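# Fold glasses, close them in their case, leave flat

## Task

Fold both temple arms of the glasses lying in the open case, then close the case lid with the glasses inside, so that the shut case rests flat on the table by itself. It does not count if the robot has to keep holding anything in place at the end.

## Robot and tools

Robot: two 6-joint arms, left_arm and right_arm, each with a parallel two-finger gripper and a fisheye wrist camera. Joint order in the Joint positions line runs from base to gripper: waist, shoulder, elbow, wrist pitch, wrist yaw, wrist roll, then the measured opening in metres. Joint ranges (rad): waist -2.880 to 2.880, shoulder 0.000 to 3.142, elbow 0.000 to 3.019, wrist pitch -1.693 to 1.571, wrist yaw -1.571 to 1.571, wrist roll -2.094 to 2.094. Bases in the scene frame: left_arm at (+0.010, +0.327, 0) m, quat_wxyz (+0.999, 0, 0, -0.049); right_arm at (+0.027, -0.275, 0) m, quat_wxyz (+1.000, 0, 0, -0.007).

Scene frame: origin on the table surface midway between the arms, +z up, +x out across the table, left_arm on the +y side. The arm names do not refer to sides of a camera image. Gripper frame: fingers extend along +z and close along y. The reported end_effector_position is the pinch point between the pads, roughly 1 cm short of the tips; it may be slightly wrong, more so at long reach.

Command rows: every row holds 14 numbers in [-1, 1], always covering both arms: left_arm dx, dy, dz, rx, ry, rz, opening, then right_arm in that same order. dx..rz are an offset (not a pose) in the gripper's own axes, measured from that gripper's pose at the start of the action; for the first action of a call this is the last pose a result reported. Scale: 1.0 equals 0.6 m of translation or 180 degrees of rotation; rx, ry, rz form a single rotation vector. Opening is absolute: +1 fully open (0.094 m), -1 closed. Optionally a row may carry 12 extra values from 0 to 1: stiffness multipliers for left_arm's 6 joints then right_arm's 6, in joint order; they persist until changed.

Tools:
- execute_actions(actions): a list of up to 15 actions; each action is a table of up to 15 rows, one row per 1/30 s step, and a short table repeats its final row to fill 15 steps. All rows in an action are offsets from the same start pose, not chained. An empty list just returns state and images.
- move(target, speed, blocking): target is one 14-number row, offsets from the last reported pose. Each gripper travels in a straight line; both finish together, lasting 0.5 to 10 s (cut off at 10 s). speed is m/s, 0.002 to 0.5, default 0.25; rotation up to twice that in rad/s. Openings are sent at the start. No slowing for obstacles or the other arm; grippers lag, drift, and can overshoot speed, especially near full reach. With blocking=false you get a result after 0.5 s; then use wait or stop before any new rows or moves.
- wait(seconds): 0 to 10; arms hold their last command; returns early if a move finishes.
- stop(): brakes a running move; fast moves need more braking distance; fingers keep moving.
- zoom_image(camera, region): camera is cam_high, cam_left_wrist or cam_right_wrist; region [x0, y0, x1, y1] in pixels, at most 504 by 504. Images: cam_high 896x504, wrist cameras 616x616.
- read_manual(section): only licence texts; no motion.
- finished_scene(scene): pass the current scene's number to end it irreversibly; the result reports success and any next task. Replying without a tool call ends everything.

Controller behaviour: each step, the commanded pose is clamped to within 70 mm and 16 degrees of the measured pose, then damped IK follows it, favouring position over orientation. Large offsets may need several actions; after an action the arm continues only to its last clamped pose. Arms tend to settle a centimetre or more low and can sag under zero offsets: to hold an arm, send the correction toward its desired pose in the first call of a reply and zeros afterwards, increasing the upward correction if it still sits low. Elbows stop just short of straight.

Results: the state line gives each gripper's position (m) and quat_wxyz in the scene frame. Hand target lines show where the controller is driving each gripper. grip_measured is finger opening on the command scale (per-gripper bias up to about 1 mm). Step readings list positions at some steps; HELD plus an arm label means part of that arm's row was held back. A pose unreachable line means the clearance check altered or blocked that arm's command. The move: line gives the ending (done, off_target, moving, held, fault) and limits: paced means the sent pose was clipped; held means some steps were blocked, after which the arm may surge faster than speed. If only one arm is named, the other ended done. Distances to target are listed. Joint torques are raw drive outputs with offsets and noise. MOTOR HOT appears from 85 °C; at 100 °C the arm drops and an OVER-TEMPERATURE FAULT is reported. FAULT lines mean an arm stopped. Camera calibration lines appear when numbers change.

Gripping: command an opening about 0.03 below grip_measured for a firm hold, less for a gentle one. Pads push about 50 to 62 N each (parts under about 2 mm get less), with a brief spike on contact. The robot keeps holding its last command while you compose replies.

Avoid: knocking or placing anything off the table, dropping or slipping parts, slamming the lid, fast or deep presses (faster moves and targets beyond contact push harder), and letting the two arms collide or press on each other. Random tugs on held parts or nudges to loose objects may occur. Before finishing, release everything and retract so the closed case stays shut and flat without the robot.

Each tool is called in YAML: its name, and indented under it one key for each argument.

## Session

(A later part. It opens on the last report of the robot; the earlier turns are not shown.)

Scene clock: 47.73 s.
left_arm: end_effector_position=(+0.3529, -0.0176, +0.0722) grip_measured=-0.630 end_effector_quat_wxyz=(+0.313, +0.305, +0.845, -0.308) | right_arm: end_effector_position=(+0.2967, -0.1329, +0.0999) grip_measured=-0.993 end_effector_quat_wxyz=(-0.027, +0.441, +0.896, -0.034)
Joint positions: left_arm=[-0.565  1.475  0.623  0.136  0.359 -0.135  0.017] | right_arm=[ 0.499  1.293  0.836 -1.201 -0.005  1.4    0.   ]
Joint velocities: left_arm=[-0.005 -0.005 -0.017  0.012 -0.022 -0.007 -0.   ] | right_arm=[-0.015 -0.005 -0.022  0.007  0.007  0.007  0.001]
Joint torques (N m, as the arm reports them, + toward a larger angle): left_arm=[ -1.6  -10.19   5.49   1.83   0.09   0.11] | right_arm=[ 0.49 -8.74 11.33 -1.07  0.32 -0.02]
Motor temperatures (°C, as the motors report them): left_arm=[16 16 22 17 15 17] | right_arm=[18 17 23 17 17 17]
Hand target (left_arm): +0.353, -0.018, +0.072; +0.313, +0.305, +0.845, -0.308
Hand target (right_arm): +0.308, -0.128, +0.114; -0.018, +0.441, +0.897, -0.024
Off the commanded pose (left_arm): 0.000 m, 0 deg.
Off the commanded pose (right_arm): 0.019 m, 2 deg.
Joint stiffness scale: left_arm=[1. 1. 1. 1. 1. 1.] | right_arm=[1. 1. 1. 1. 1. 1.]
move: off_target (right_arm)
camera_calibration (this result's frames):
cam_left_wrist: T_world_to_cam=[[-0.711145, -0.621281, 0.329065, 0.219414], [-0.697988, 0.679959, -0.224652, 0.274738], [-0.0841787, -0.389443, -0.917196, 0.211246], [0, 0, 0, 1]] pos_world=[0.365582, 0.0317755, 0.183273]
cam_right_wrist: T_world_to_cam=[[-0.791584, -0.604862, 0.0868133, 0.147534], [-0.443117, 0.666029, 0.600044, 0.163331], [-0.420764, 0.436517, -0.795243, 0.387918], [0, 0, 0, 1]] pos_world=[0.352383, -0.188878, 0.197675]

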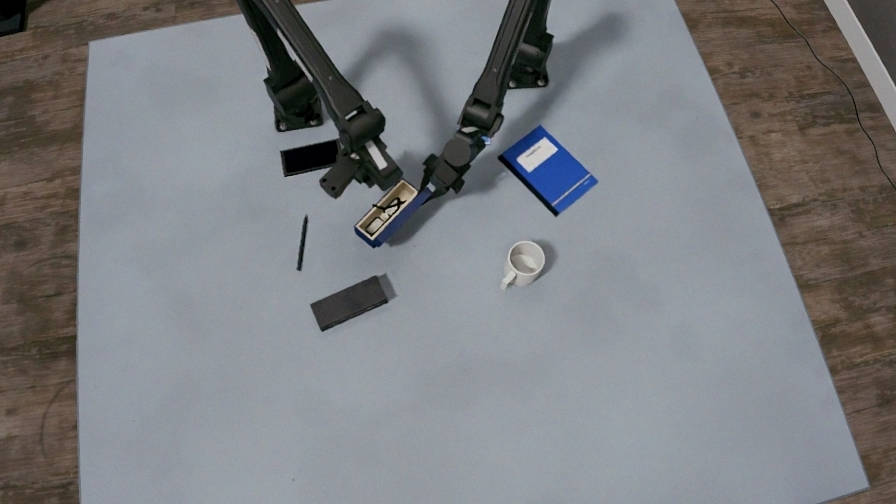

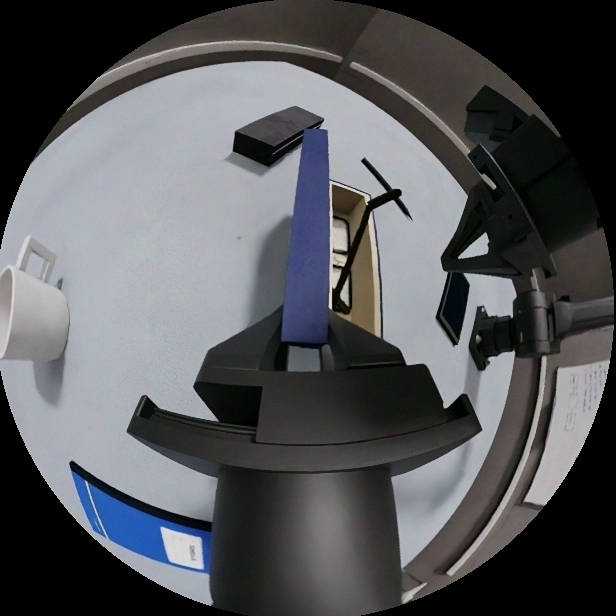

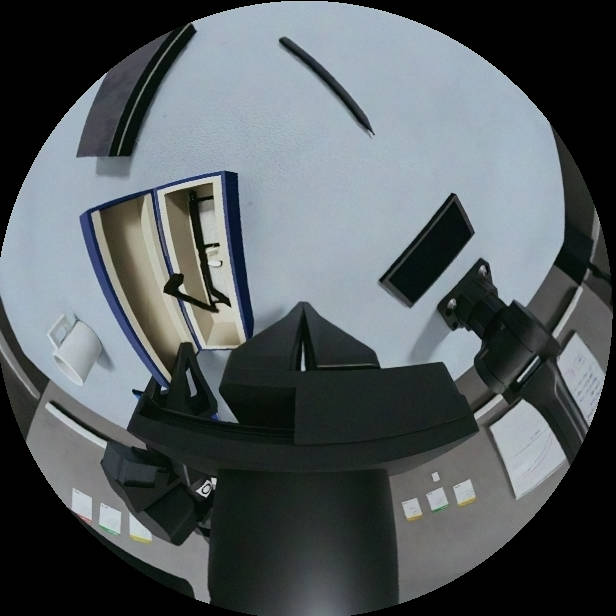

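move:
  target: [0,0,0,0,0,0,-0.68,-0.012,0.14,-0.11,-0.11,0,0,-1]
  speed: 0.1

Scene clock: 51.17 s.
left_arm: end_effector_position=(+0.3529, -0.0176, +0.0722) grip_measured=-0.630 end_effector_quat_wxyz=(+0.313, +0.305, +0.845, -0.308) | right_arm: end_effector_position=(+0.3514, -0.0932, +0.1366) grip_measured=-0.993 end_effector_quat_wxyz=(+0.029, +0.437, +0.894, +0.091)
Joint positions: left_arm=[-0.565  1.475  0.623  0.136  0.359 -0.135  0.017] | right_arm=[ 0.499  1.257  0.899 -1.031 -0.06   1.4    0.   ]
Joint velocities: left_arm=[-0.015 -0.005 -0.012 -0.002 -0.095  0.007  0.001] | right_arm=[-0.005 -0.005  0.007 -0.007  0.022  0.022 -0.001]
Joint torques (N m, as the arm reports them, + toward a larger angle): left_arm=[ -1.59 -10.38   5.45   1.84   0.09   0.1 ] | right_arm=[ 0.23 -9.06 12.63  1.36 -0.03 -0.04]
Motor temperatures (°C, as the motors report them): left_arm=[16 16 22 17 15 17] | right_arm=[18 17 24 17 17 17]
Hand target (left_arm): +0.353, -0.018, +0.072; +0.313, +0.305, +0.845, -0.308
Hand target (right_arm): +0.371, -0.084, +0.159; +0.048, +0.437, +0.890, +0.121
Off the commanded pose (left_arm): 0.000 m, 0 deg.
Off the commanded pose (right_arm): 0.031 m, 4 deg.
Joint stiffness scale: left_arm=[1. 1. 1. 1. 1. 1.] | right_arm=[1. 1. 1. 1. 1. 1.]
move: off_target (right_arm)
camera_calibration (this result's frames):
cam_left_wrist: T_world_to_cam=[[-0.711145, -0.621281, 0.329065, 0.219414], [-0.697988, 0.679959, -0.224652, 0.274738], [-0.0841787, -0.389443, -0.917196, 0.211246], [0, 0, 0, 1]] pos_world=[0.365582, 0.0317755, 0.183273]
cam_right_wrist: T_world_to_cam=[[-0.779302, -0.598168, -0.186771, 0.245382], [-0.572801, 0.559085, 0.599436, 0.174862], [-0.254143, 0.574124, -0.778327, 0.374741], [0, 0, 0, 1]] pos_world=[0.386625, -0.166131, 0.232682]

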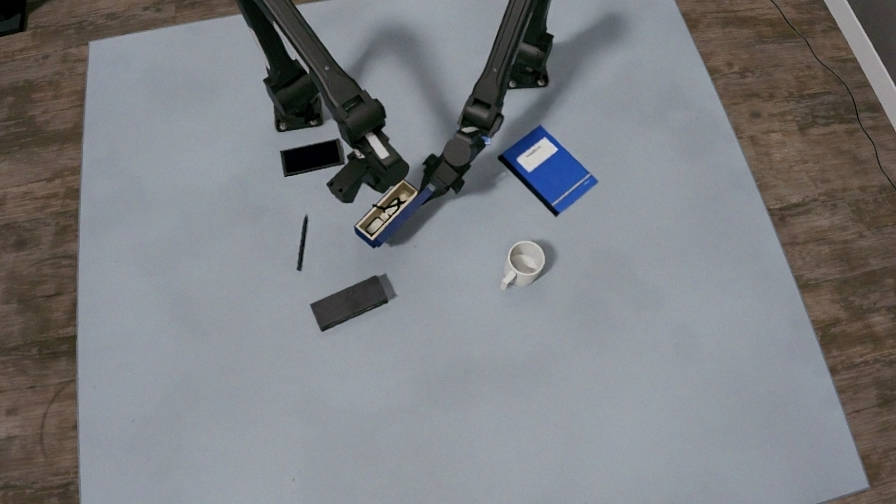

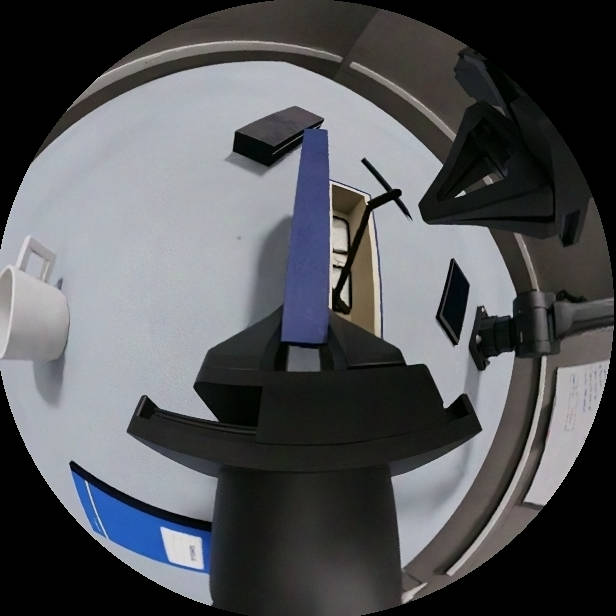

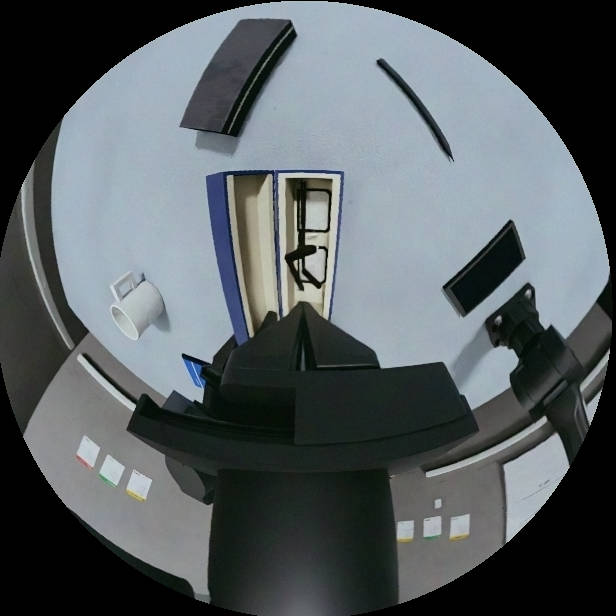

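move:
  target: [0,0,0,0,0,0,-0.68,0.004,0.035,0.05,0,0,0,-1]
  speed: 0.05

Scene clock: 53.43 s.
left_arm: end_effector_position=(+0.3529, -0.0176, +0.0722) grip_measured=-0.630 end_effector_quat_wxyz=(+0.313, +0.305, +0.845, -0.308) | right_arm: end_effector_position=(+0.3633, -0.0836, +0.1098) grip_measured=-0.993 end_effector_quat_wxyz=(+0.023, +0.438, +0.895, +0.084)
Joint positions: left_arm=[-0.565  1.475  0.623  0.136  0.359 -0.135  0.017] | right_arm=[ 0.507  1.339  0.899 -0.966 -0.06   1.407  0.   ]
Joint velocities: left_arm=[-0.005 -0.005 -0.002  0.007 -0.051  0.022 -0.   ] | right_arm=[-0.005  0.015  0.007  0.017  0.022  0.051 -0.   ]
Joint torques (N m, as the arm reports them, + toward a larger angle): left_arm=[ -1.65 -10.45   5.47   1.87   0.11   0.11] | right_arm=[ 1.97 -8.19  9.58  1.28  0.24  0.1 ]
Motor temperatures (°C, as the motors report them): left_arm=[16 16 22 17 15 17] | right_arm=[18 17 24 17 17 17]
Hand target (left_arm): +0.353, -0.018, +0.072; +0.313, +0.305, +0.845, -0.308
Hand target (right_arm): +0.370, -0.075, +0.111; +0.029, +0.437, +0.894, +0.091
Off the commanded pose (left_arm): 0.000 m, 0 deg.
Off the commanded pose (right_arm): 0.011 m, 1 deg.
Joint stiffness scale: left_arm=[1. 1. 1. 1. 1. 1.] | right_arm=[1. 1. 1. 1. 1. 1.]
move: off_target (right_arm)
camera_calibration (this result's frames):
cam_left_wrist: T_world_to_cam=[[-0.711145, -0.621281, 0.329065, 0.219414], [-0.697988, 0.679959, -0.224652, 0.274738], [-0.0841787, -0.389443, -0.917196, 0.211246], [0, 0, 0, 1]] pos_world=[0.365582, 0.0317755, 0.183273]
cam_right_wrist: T_world_to_cam=[[-0.781933, -0.59987, -0.169519, 0.254328], [-0.563171, 0.563222, 0.604665, 0.188599], [-0.267244, 0.568276, -0.778231, 0.355705], [0, 0, 0, 1]] pos_world=[0.400141, -0.155798, 0.205895]

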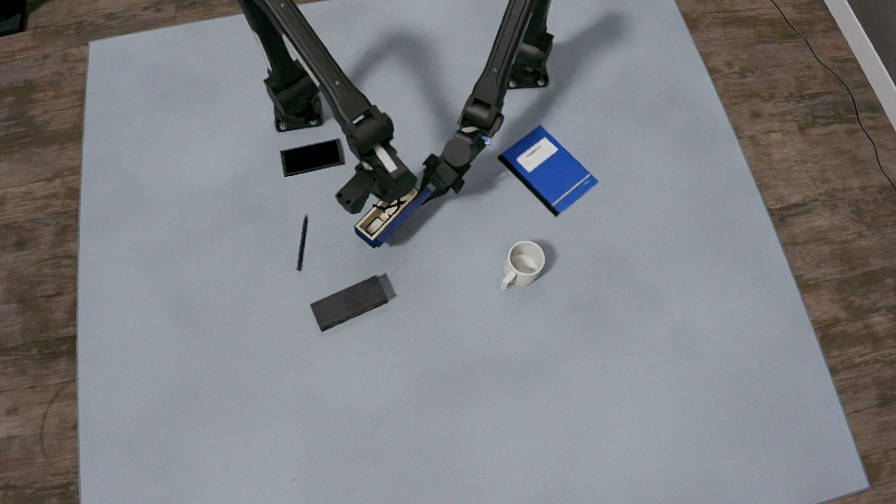

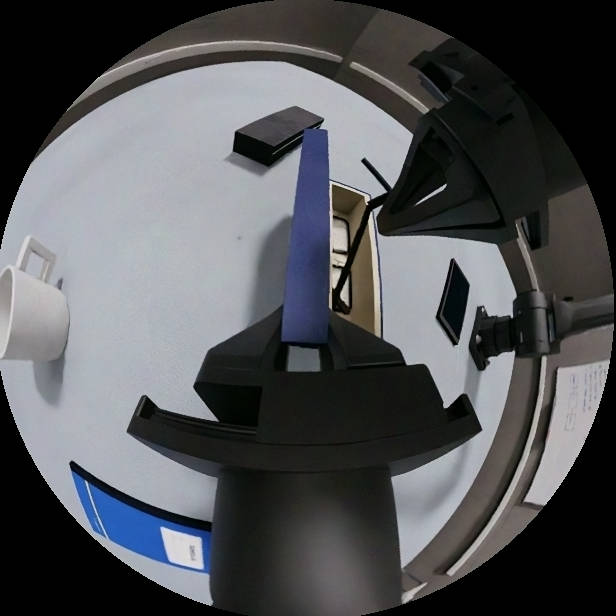

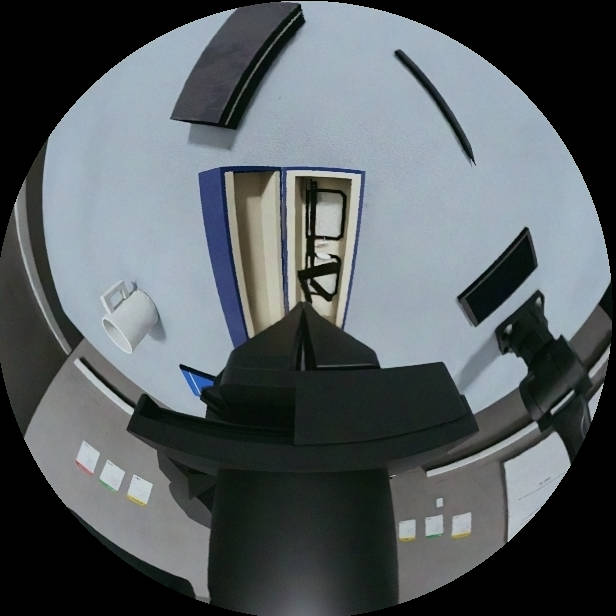

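move:
  target: [0,0,0,0,0,0,-0.68,0,-0.012,0.07,0,0,0,-1]
  speed: 0.03

zoom_image:
  camera: "cam_right_wrist"
  region: [220, 130, 420, 340]

Scene clock: 55.73 s.
left_arm: end_effector_position=(+0.3529, -0.0176, +0.0722) grip_measured=-0.630 end_effector_quat_wxyz=(+0.313, +0.305, +0.845, -0.308) | right_arm: end_effector_position=(+0.3644, -0.0830, +0.0782) grip_measured=-0.993 end_effector_quat_wxyz=(+0.027, +0.438, +0.894, +0.090)
Joint positions: left_arm=[-0.565  1.475  0.623  0.136  0.359 -0.135  0.017] | right_arm=[ 0.507  1.379  0.842 -0.856 -0.06   1.408  0.   ]
Joint velocities: left_arm=[-0.005 -0.005 -0.007  0.007  0.007 -0.037 -0.001] | right_arm=[-0.015  0.005 -0.007  0.017 -0.051  0.022  0.   ]
Joint torques (N m, as the arm reports them, + toward a larger angle): left_arm=[ -1.71 -10.11   5.49   1.78   0.1    0.1 ] | right_arm=[ 0.74 -7.83  7.25  1.36  0.13 -0.02]
Motor temperatures (°C, as the motors report them): left_arm=[16 16 22 17 15 17] | right_arm=[18 17 24 17 17 17]
Hand target (left_arm): +0.353, -0.018, +0.072; +0.313, +0.305, +0.845, -0.308
Hand target (right_arm): +0.362, -0.083, +0.067; +0.023, +0.438, +0.895, +0.084
Off the commanded pose (left_arm): 0.000 m, 0 deg.
Off the commanded pose (right_arm): 0.011 m, 1 deg.
Joint stiffness scale: left_arm=[1. 1. 1. 1. 1. 1.] | right_arm=[1. 1. 1. 1. 1. 1.]
move: off_target (right_arm)
camera_calibration (this result's frames):
cam_left_wrist: T_world_to_cam=[[-0.711145, -0.621281, 0.329065, 0.219414], [-0.697988, 0.679959, -0.224652, 0.274738], [-0.0841787, -0.389443, -0.917196, 0.211246], [0, 0, 0, 1]] pos_world=[0.365582, 0.0317755, 0.183273]
cam_right_wrist: T_world_to_cam=[[-0.78033, -0.598156, -0.182467, 0.250786], [-0.569783, 0.55978, 0.601659, 0.210356], [-0.257744, 0.57346, -0.777632, 0.327996], [0, 0, 0, 1]] pos_world=[0.400092, -0.155836, 0.174258]

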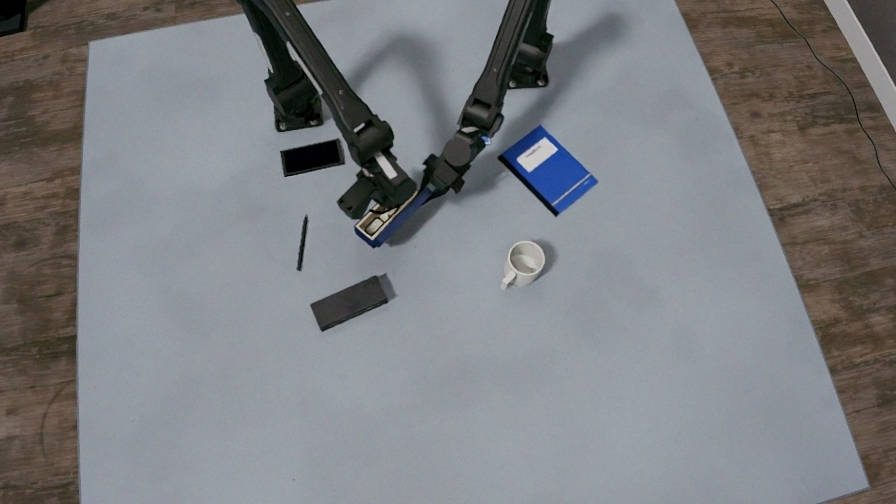

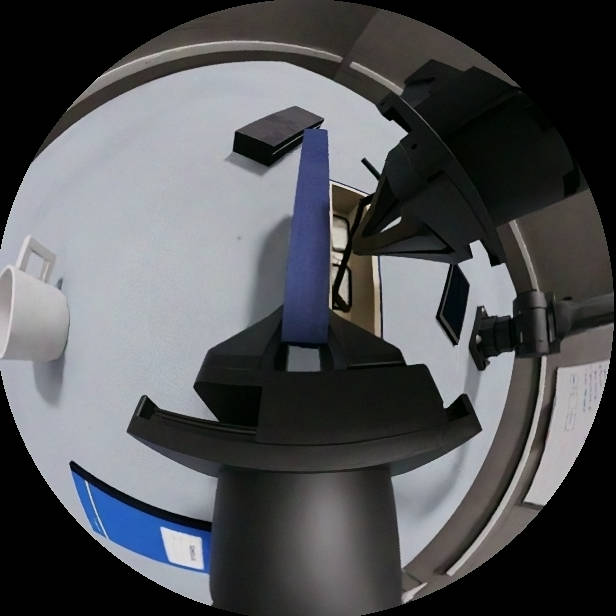

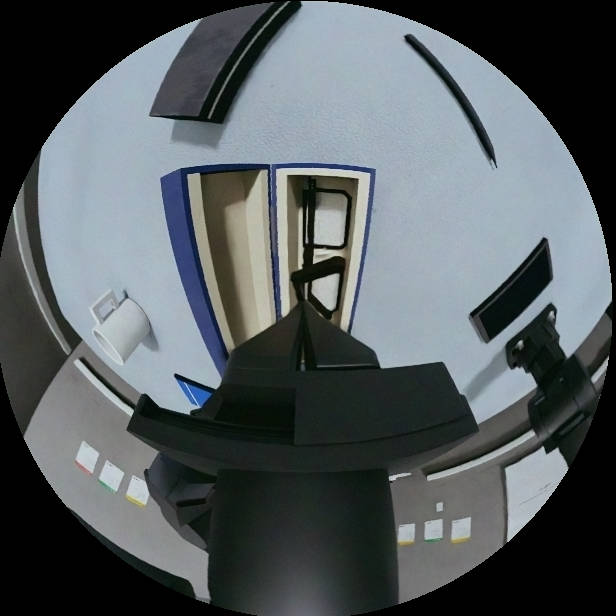

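Region (220, 130, 420, 340) of cam_right_wrist's 616x616 image, scaled by 2.400, with more detail than that image has; it fills the left 480 columns of this view, and the rest is white.

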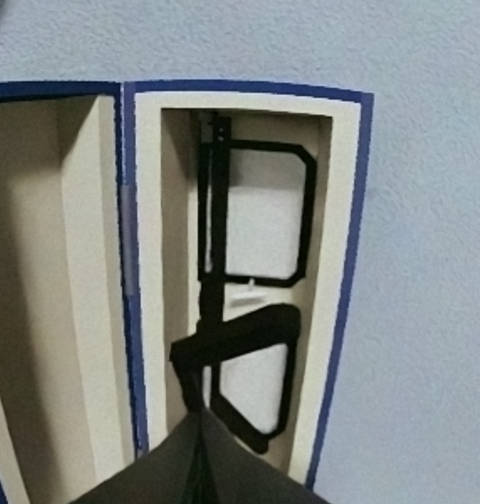

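move:
  target: [0,0,0,0,0,0,-0.68,-0.01,-0.006,0.065,0,0,0,-1]
  speed: 0.03

zoom_image:
  camera: "cam_right_wrist"
  region: [220, 130, 420, 340]

Scene clock: 57.67 s.
left_arm: end_effector_position=(+0.3529, -0.0176, +0.0722) grip_measured=-0.630 end_effector_quat_wxyz=(+0.313, +0.305, +0.845, -0.308) | right_arm: end_effector_position=(+0.3694, -0.0810, +0.0496) grip_measured=-0.993 end_effector_quat_wxyz=(+0.030, +0.437, +0.894, +0.093)
Joint positions: left_arm=[-0.565  1.475  0.623  0.136  0.359 -0.135  0.017] | right_arm=[ 0.505  1.436  0.81  -0.757 -0.06   1.407  0.   ]
Joint velocities: left_arm=[-0.015  0.005 -0.002 -0.012 -0.051 -0.007  0.   ] | right_arm=[-0.005 -0.005  0.002  0.002  0.022 -0.139 -0.   ]
Joint torques (N m, as the arm reports them, + toward a larger angle): left_arm=[ -1.57 -10.32   5.52   1.78   0.1    0.1 ] | right_arm=[-0.51 -7.95  6.89  1.45  0.07 -0.15]
Motor temperatures (°C, as the motors report them): left_arm=[16 16 22 17 15 17] | right_arm=[18 17 24 17 17 17]
Hand target (left_arm): +0.353, -0.018, +0.072; +0.313, +0.305, +0.845, -0.308
Hand target (right_arm): +0.370, -0.086, +0.039; +0.027, +0.438, +0.894, +0.090
Off the commanded pose (left_arm): 0.000 m, 0 deg.
Off the commanded pose (right_arm): 0.011 m, 1 deg.
Joint stiffness scale: left_arm=[1. 1. 1. 1. 1. 1.] | right_arm=[1. 1. 1. 1. 1. 1.]
move: off_target (right_arm)
camera_calibration (this result's frames):
cam_left_wrist: T_world_to_cam=[[-0.711145, -0.621281, 0.329065, 0.219414], [-0.697988, 0.679959, -0.224652, 0.274738], [-0.0841787, -0.389443, -0.917196, 0.211246], [0, 0, 0, 1]] pos_world=[0.365582, 0.0317755, 0.183273]
cam_right_wrist: T_world_to_cam=[[-0.779033, -0.597061, -0.191378, 0.250707], [-0.574499, 0.557504, 0.599284, 0.230989], [-0.251115, 0.576808, -0.777325, 0.303672], [0, 0, 0, 1]] pos_world=[0.404268, -0.15425, 0.145603]

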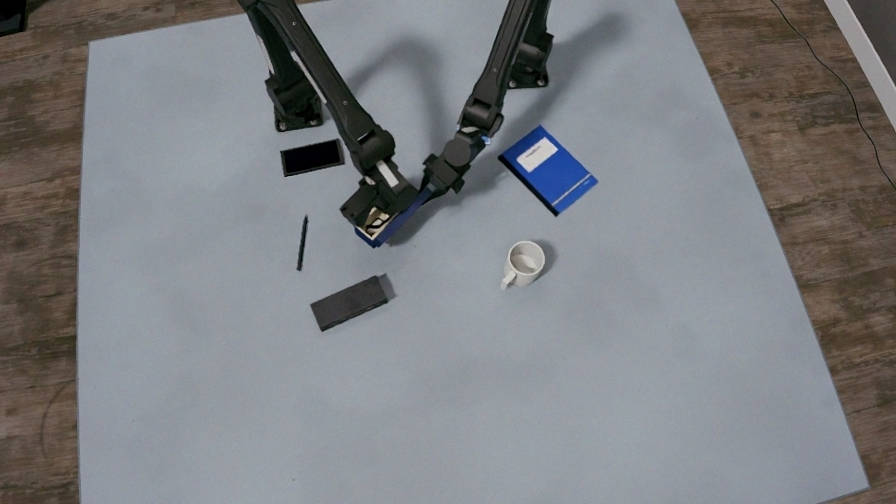

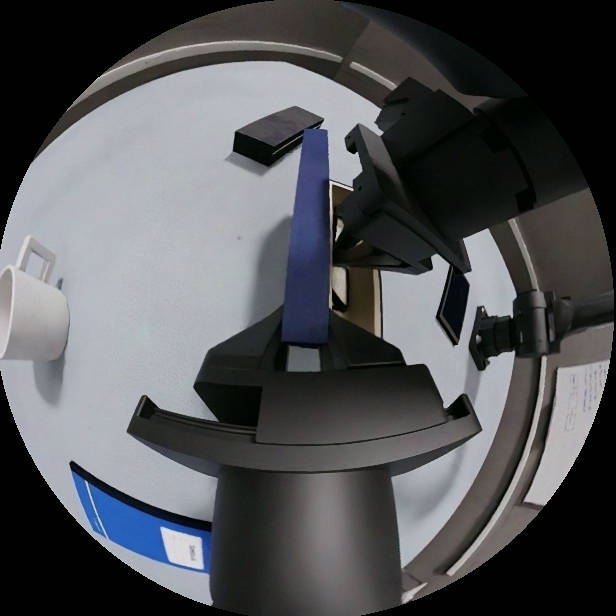

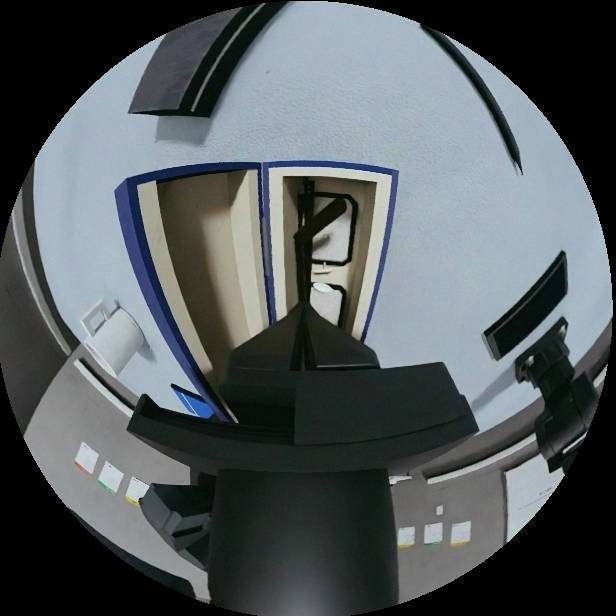

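Region (220, 130, 420, 340) of cam_right_wrist's 616x616 image, scaled by 2.400, with more detail than that image has; it fills the left 480 columns of this view, and the rest is white.

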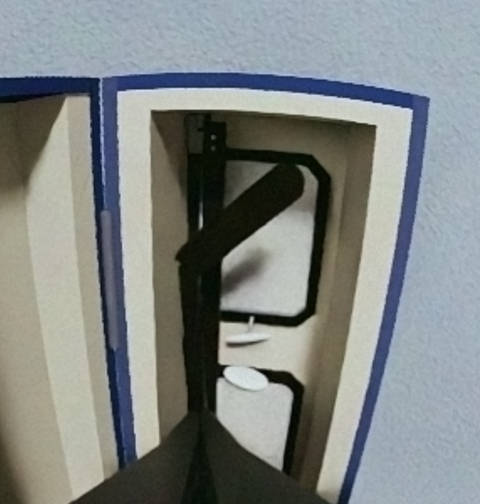

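Working. Continue down vertically.

move:
  target: [0,0,0,0,0,0,-0.68,-0.01,-0.012,0.045,0,0,0,-1]
  speed: 0.02

zoom_image:
  camera: "cam_right_wrist"
  region: [220, 130, 420, 340]

Scene clock: 59.73 s.
left_arm: end_effector_position=(+0.3529, -0.0176, +0.0722) grip_measured=-0.630 end_effector_quat_wxyz=(+0.313, +0.305, +0.845, -0.308) | right_arm: end_effector_position=(+0.3709, -0.0809, +0.0371) grip_measured=-0.993 end_effector_quat_wxyz=(+0.035, +0.436, +0.894, +0.100)
Joint positions: left_arm=[-0.565  1.475  0.623  0.136  0.359 -0.135  0.017] | right_arm=[ 0.504  1.455  0.786 -0.698 -0.06   1.403  0.   ]
Joint velocities: left_arm=[-0.005 -0.015 -0.007  0.002  0.037 -0.022 -0.001] | right_arm=[ 0.015 -0.015 -0.007 -0.002 -0.037 -0.051  0.   ]
Joint torques (N m, as the arm reports them, + toward a larger angle): left_arm=[ -1.61 -10.42   5.49   1.83   0.09   0.1 ] | right_arm=[-0.83 -7.3   6.46  1.78  0.03 -0.16]
Motor temperatures (°C, as the motors report them): left_arm=[16 16 22 17 15 17] | right_arm=[18 17 24 17 17 17]
Hand target (left_arm): +0.353, -0.018, +0.072; +0.313, +0.305, +0.845, -0.308
Hand target (right_arm): +0.371, -0.087, +0.022; +0.030, +0.437, +0.894, +0.093
Off the commanded pose (left_arm): 0.000 m, 0 deg.
Off the commanded pose (right_arm): 0.016 m, 1 deg.
Joint stiffness scale: left_arm=[1. 1. 1. 1. 1. 1.] | right_arm=[1. 1. 1. 1. 1. 1.]
move: off_target (right_arm)
camera_calibration (this result's frames):
cam_left_wrist: T_world_to_cam=[[-0.711145, -0.621281, 0.329065, 0.219414], [-0.697988, 0.679959, -0.224652, 0.274738], [-0.0841787, -0.389443, -0.917196, 0.211246], [0, 0, 0, 1]] pos_world=[0.365582, 0.0317755, 0.183273]
cam_right_wrist: T_world_to_cam=[[-0.774719, -0.597346, -0.207337, 0.248533], [-0.58469, 0.551935, 0.594563, 0.24278], [-0.240723, 0.581847, -0.776857, 0.290802], [0, 0, 0, 1]] pos_world=[0.404497, -0.154741, 0.133094]

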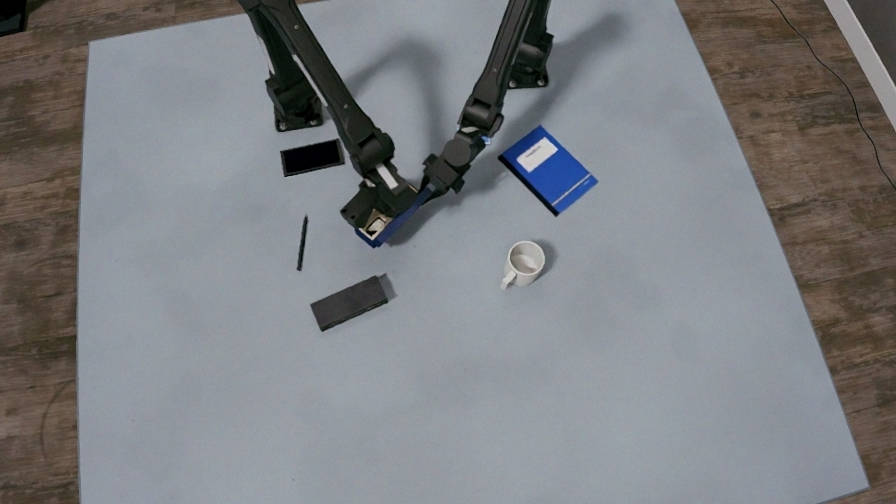

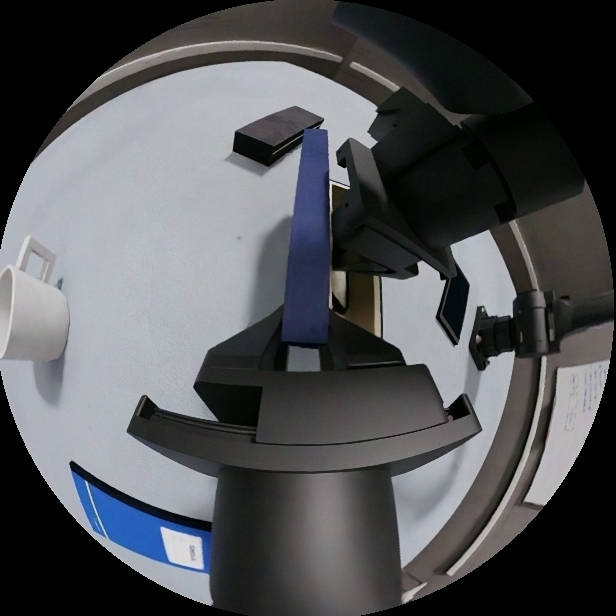

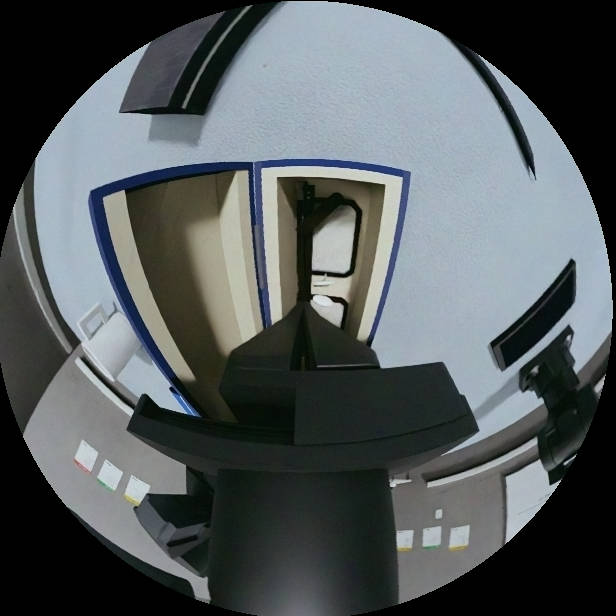

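Region (220, 130, 420, 340) of cam_right_wrist's 616x616 image, scaled by 2.400, with more detail than that image has; it fills the left 480 columns of this view, and the rest is white.

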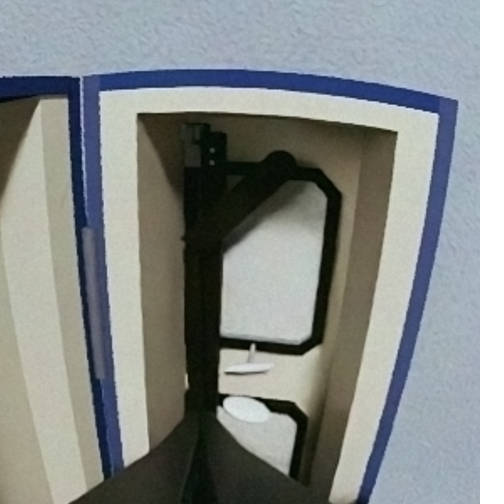

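move:
  target: [0,0,0,0,0,0,0.2,0,0,-0.1,0,0,0,-1]
  speed: 0.1

Scene clock: 61.63 s.
left_arm: end_effector_position=(+0.3517, -0.0169, +0.0709) grip_measured=+0.198 end_effector_quat_wxyz=(+0.311, +0.305, +0.846, -0.308) | right_arm: end_effector_position=(+0.3476, -0.0933, +0.0799) grip_measured=-0.993 end_effector_quat_wxyz=(+0.027, +0.437, +0.895, +0.089)
Joint positions: left_arm=[-0.565  1.475  0.62   0.136  0.359 -0.135  0.056] | right_arm=[ 0.504  1.325  0.796 -0.866 -0.06   1.403  0.   ]
Joint velocities: left_arm=[ 0.005 -0.005  0.007  0.002 -0.022 -0.037  0.   ] | right_arm=[-0.005 -0.005  0.022  0.002  0.066 -0.11   0.   ]
Joint torques (N m, as the arm reports them, + toward a larger angle): left_arm=[ -1.67 -10.34   5.66   1.79   0.09   0.09] | right_arm=[-0.11 -8.97 11.74 -0.16  0.11 -0.11]
Motor temperatures (°C, as the motors report them): left_arm=[16 16 22 17 15 17] | right_arm=[18 17 24 17 17 17]
Hand target (left_arm): +0.353, -0.018, +0.072; +0.313, +0.305, +0.845, -0.308
Hand target (right_arm): +0.362, -0.089, +0.096; +0.036, +0.436, +0.894, +0.100
Off the commanded pose (left_arm): 0.002 m, 0 deg.
Off the commanded pose (right_arm): 0.022 m, 2 deg.
Joint stiffness scale: left_arm=[1. 1. 1. 1. 1. 1.] | right_arm=[1. 1. 1. 1. 1. 1.]
move: off_target (right_arm)
camera_calibration (this result's frames):
cam_left_wrist: T_world_to_cam=[[-0.71048, -0.62163, 0.329841, 0.219243], [-0.698364, 0.680535, -0.221722, 0.273064], [-0.0866395, -0.387878, -0.91763, 0.2112], [0, 0, 0, 1]] pos_world=[0.364764, 0.032378, 0.182032]
cam_right_wrist: T_world_to_cam=[[-0.779188, -0.600154, -0.180778, 0.231082], [-0.570437, 0.559477, 0.601321, 0.205746], [-0.259744, 0.571665, -0.778288, 0.331475], [0, 0, 0, 1]] pos_world=[0.38352, -0.165918, 0.176038]

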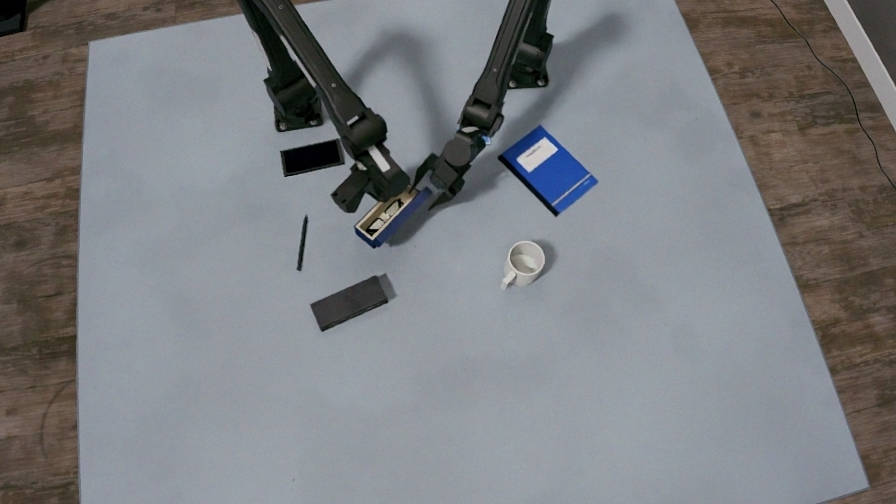

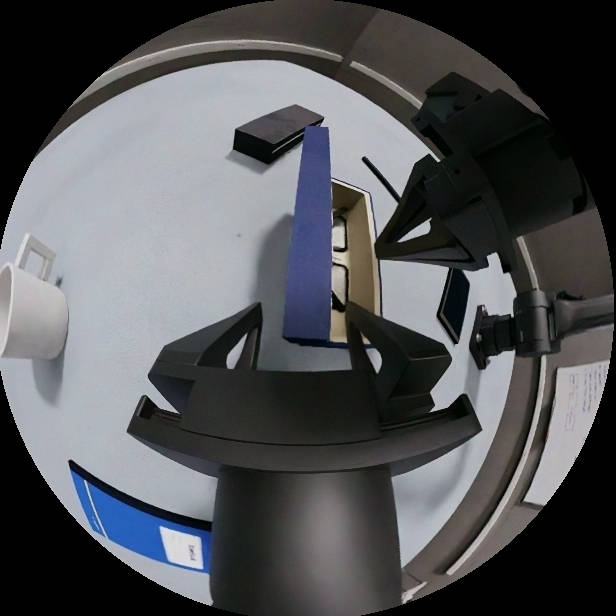

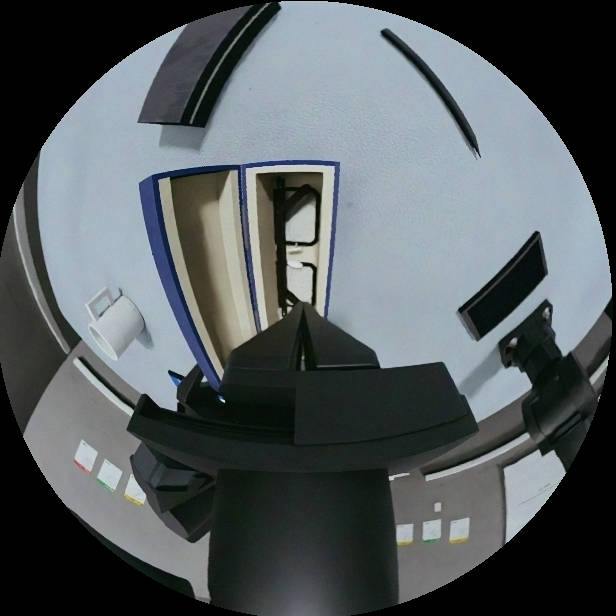

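move:
  target: [0,0,-0.11,0,0,0,0.2,0.015,-0.065,-0.012,0,0,0,-1]
  speed: 0.1

move:
  target: [0,0.075,0,0,0,0,-1,0,-0.014,0.075,0,0,0,-1]
  speed: 0.08

Scene clock: 63.10 s.
left_arm: end_effector_position=(+0.3250, +0.0260, +0.1042) grip_measured=+0.198 end_effector_quat_wxyz=(+0.302, +0.302, +0.850, -0.308) | right_arm: end_effector_position=(+0.3189, -0.1086, +0.0839) grip_measured=-0.993 end_effector_quat_wxyz=(+0.034, +0.436, +0.894, +0.098)
Joint positions: left_arm=[-0.508  1.261  0.551 -0.042  0.407 -0.1    0.056] | right_arm=[ 0.504  1.214  0.71  -0.869 -0.06   1.403  0.   ]
Joint velocities: left_arm=[ 0.005 -0.005  0.002  0.002 -0.037  0.022  0.   ] | right_arm=[-0.015 -0.005 -0.007 -0.007  0.022  0.051 -0.   ]
Joint torques (N m, as the arm reports them, + toward a larger angle): left_arm=[-0.31 -9.92  6.61  1.37  0.33  0.26] | right_arm=[ 1.32 -7.23  7.54 -0.22  0.19  0.03]
Motor temperatures (°C, as the motors report them): left_arm=[16 16 22 17 15 17] | right_arm=[18 17 24 17 17 17]
Hand target (left_arm): +0.329, +0.029, +0.112; +0.312, +0.305, +0.846, -0.307
Hand target (right_arm): +0.311, -0.111, +0.081; +0.027, +0.437, +0.895, +0.089
Off the commanded pose (left_arm): 0.009 m, 1 deg.
Off the commanded pose (right_arm): 0.009 m, 1 deg.
Joint stiffness scale: left_arm=[1. 1. 1. 1. 1. 1.] | right_arm=[1. 1. 1. 1. 1. 1.]
move: done
camera_calibration (this result's frames):
cam_left_wrist: T_world_to_cam=[[-0.70277, -0.624242, 0.341228, 0.212266], [-0.703507, 0.681125, -0.202846, 0.232351], [-0.105794, -0.382611, -0.917833, 0.262177], [0, 0, 0, 1]] pos_world=[0.340371, 0.074557, 0.215336]
cam_right_wrist: T_world_to_cam=[[-0.77545, -0.598161, -0.202192, 0.201101], [-0.582125, 0.553246, 0.59586, 0.199073], [-0.244558, 0.579761, -0.777219, 0.33179], [0, 0, 0, 1]] pos_world=[0.352971, -0.182204, 0.179915]

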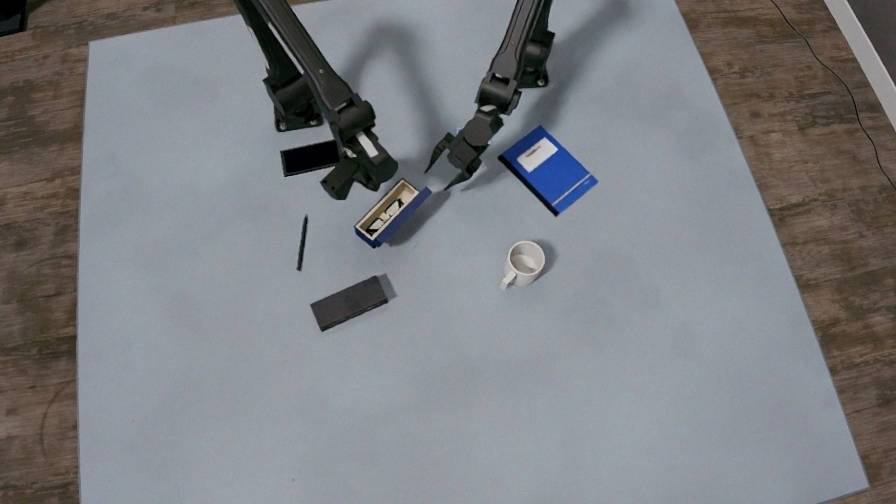

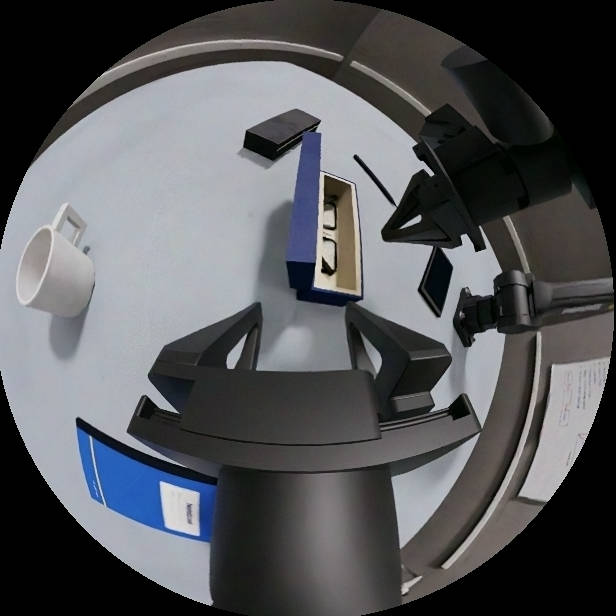

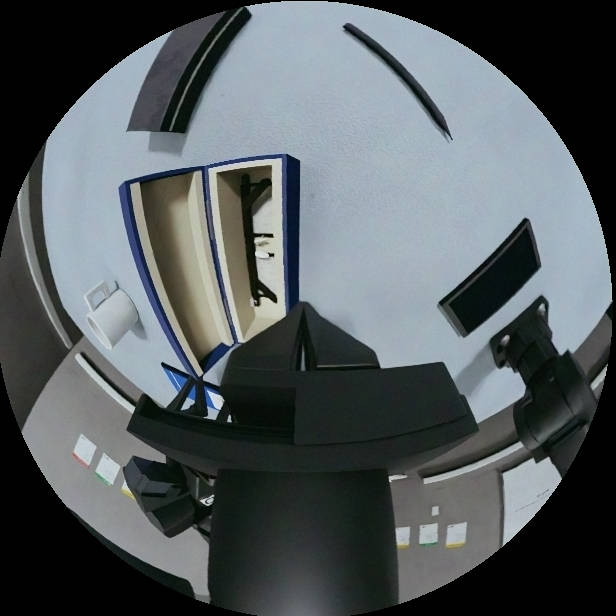

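Scene clock: 64.03 s.
left_arm: end_effector_position=(+0.3450, +0.0564, +0.0843) grip_measured=-0.978 end_effector_quat_wxyz=(+0.291, +0.297, +0.856, -0.308) | right_arm: end_effector_position=(+0.3195, -0.1083, +0.0438) grip_measured=-0.993 end_effector_quat_wxyz=(+0.034, +0.436, +0.894, +0.098)
Joint positions: left_arm=[-0.392  1.319  0.549 -0.042  0.49  -0.019  0.001] | right_arm=[ 0.504  1.29   0.648 -0.729 -0.06   1.403  0.   ]
Joint velocities: left_arm=[ 0.015 -0.005 -0.007 -0.007 -0.037  0.007  0.   ] | right_arm=[ 0.015 -0.005  0.002  0.007  0.066  0.022 -0.   ]
Joint torques (N m, as the arm reports them, + toward a larger angle): left_arm=[-0.54 -7.5   7.3   2.13  0.39  0.31] | right_arm=[ 0.68 -6.45  7.1   1.42  0.15 -0.03]
Motor temperatures (°C, as the motors report them): left_arm=[16 16 22 17 15 17] | right_arm=[18 17 24 17 17 17]
Hand target (left_arm): +0.357, +0.055, +0.089; +0.303, +0.303, +0.850, -0.307
Hand target (right_arm): +0.319, -0.108, +0.038; +0.034, +0.436, +0.894, +0.098
Off the commanded pose (left_arm): 0.013 m, 1 deg.
Off the commanded pose (right_arm): 0.006 m, 0 deg.
Joint stiffness scale: left_arm=[1. 1. 1. 1. 1. 1.] | right_arm=[1. 1. 1. 1. 1. 1.]
move: off_target (left_arm)
camera_calibration (this result's frames):
cam_left_wrist: T_world_to_cam=[[-0.691246, -0.629922, 0.354087, 0.247312], [-0.711446, 0.679093, -0.180768, 0.222606], [-0.126588, -0.376869, -0.917576, 0.264456], [0, 0, 0, 1]] pos_world=[0.362802, 0.104283, 0.195329]
cam_right_wrist: T_world_to_cam=[[-0.775245, -0.598052, -0.203297, 0.193576], [-0.582726, 0.552925, 0.59557, 0.223302], [-0.243773, 0.580179, -0.777153, 0.300367], [0, 0, 0, 1]] pos_world=[0.353414, -0.181968, 0.139793]

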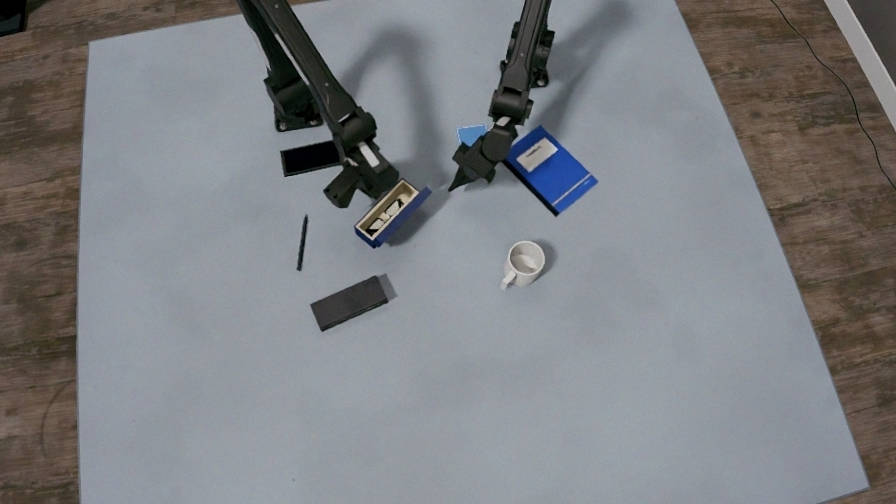

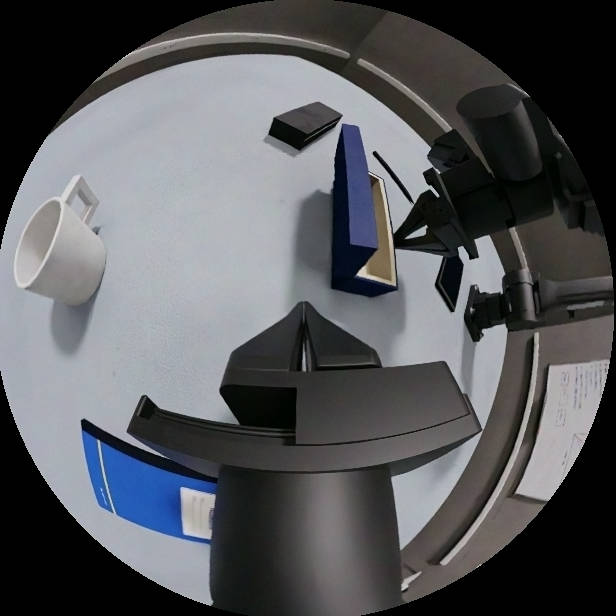

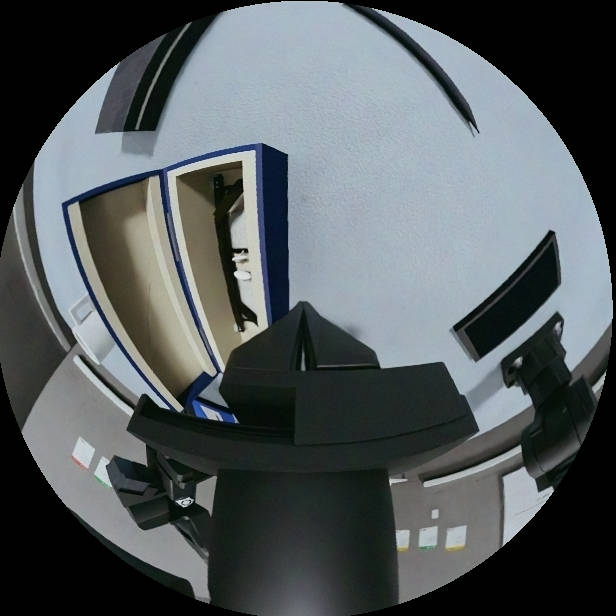

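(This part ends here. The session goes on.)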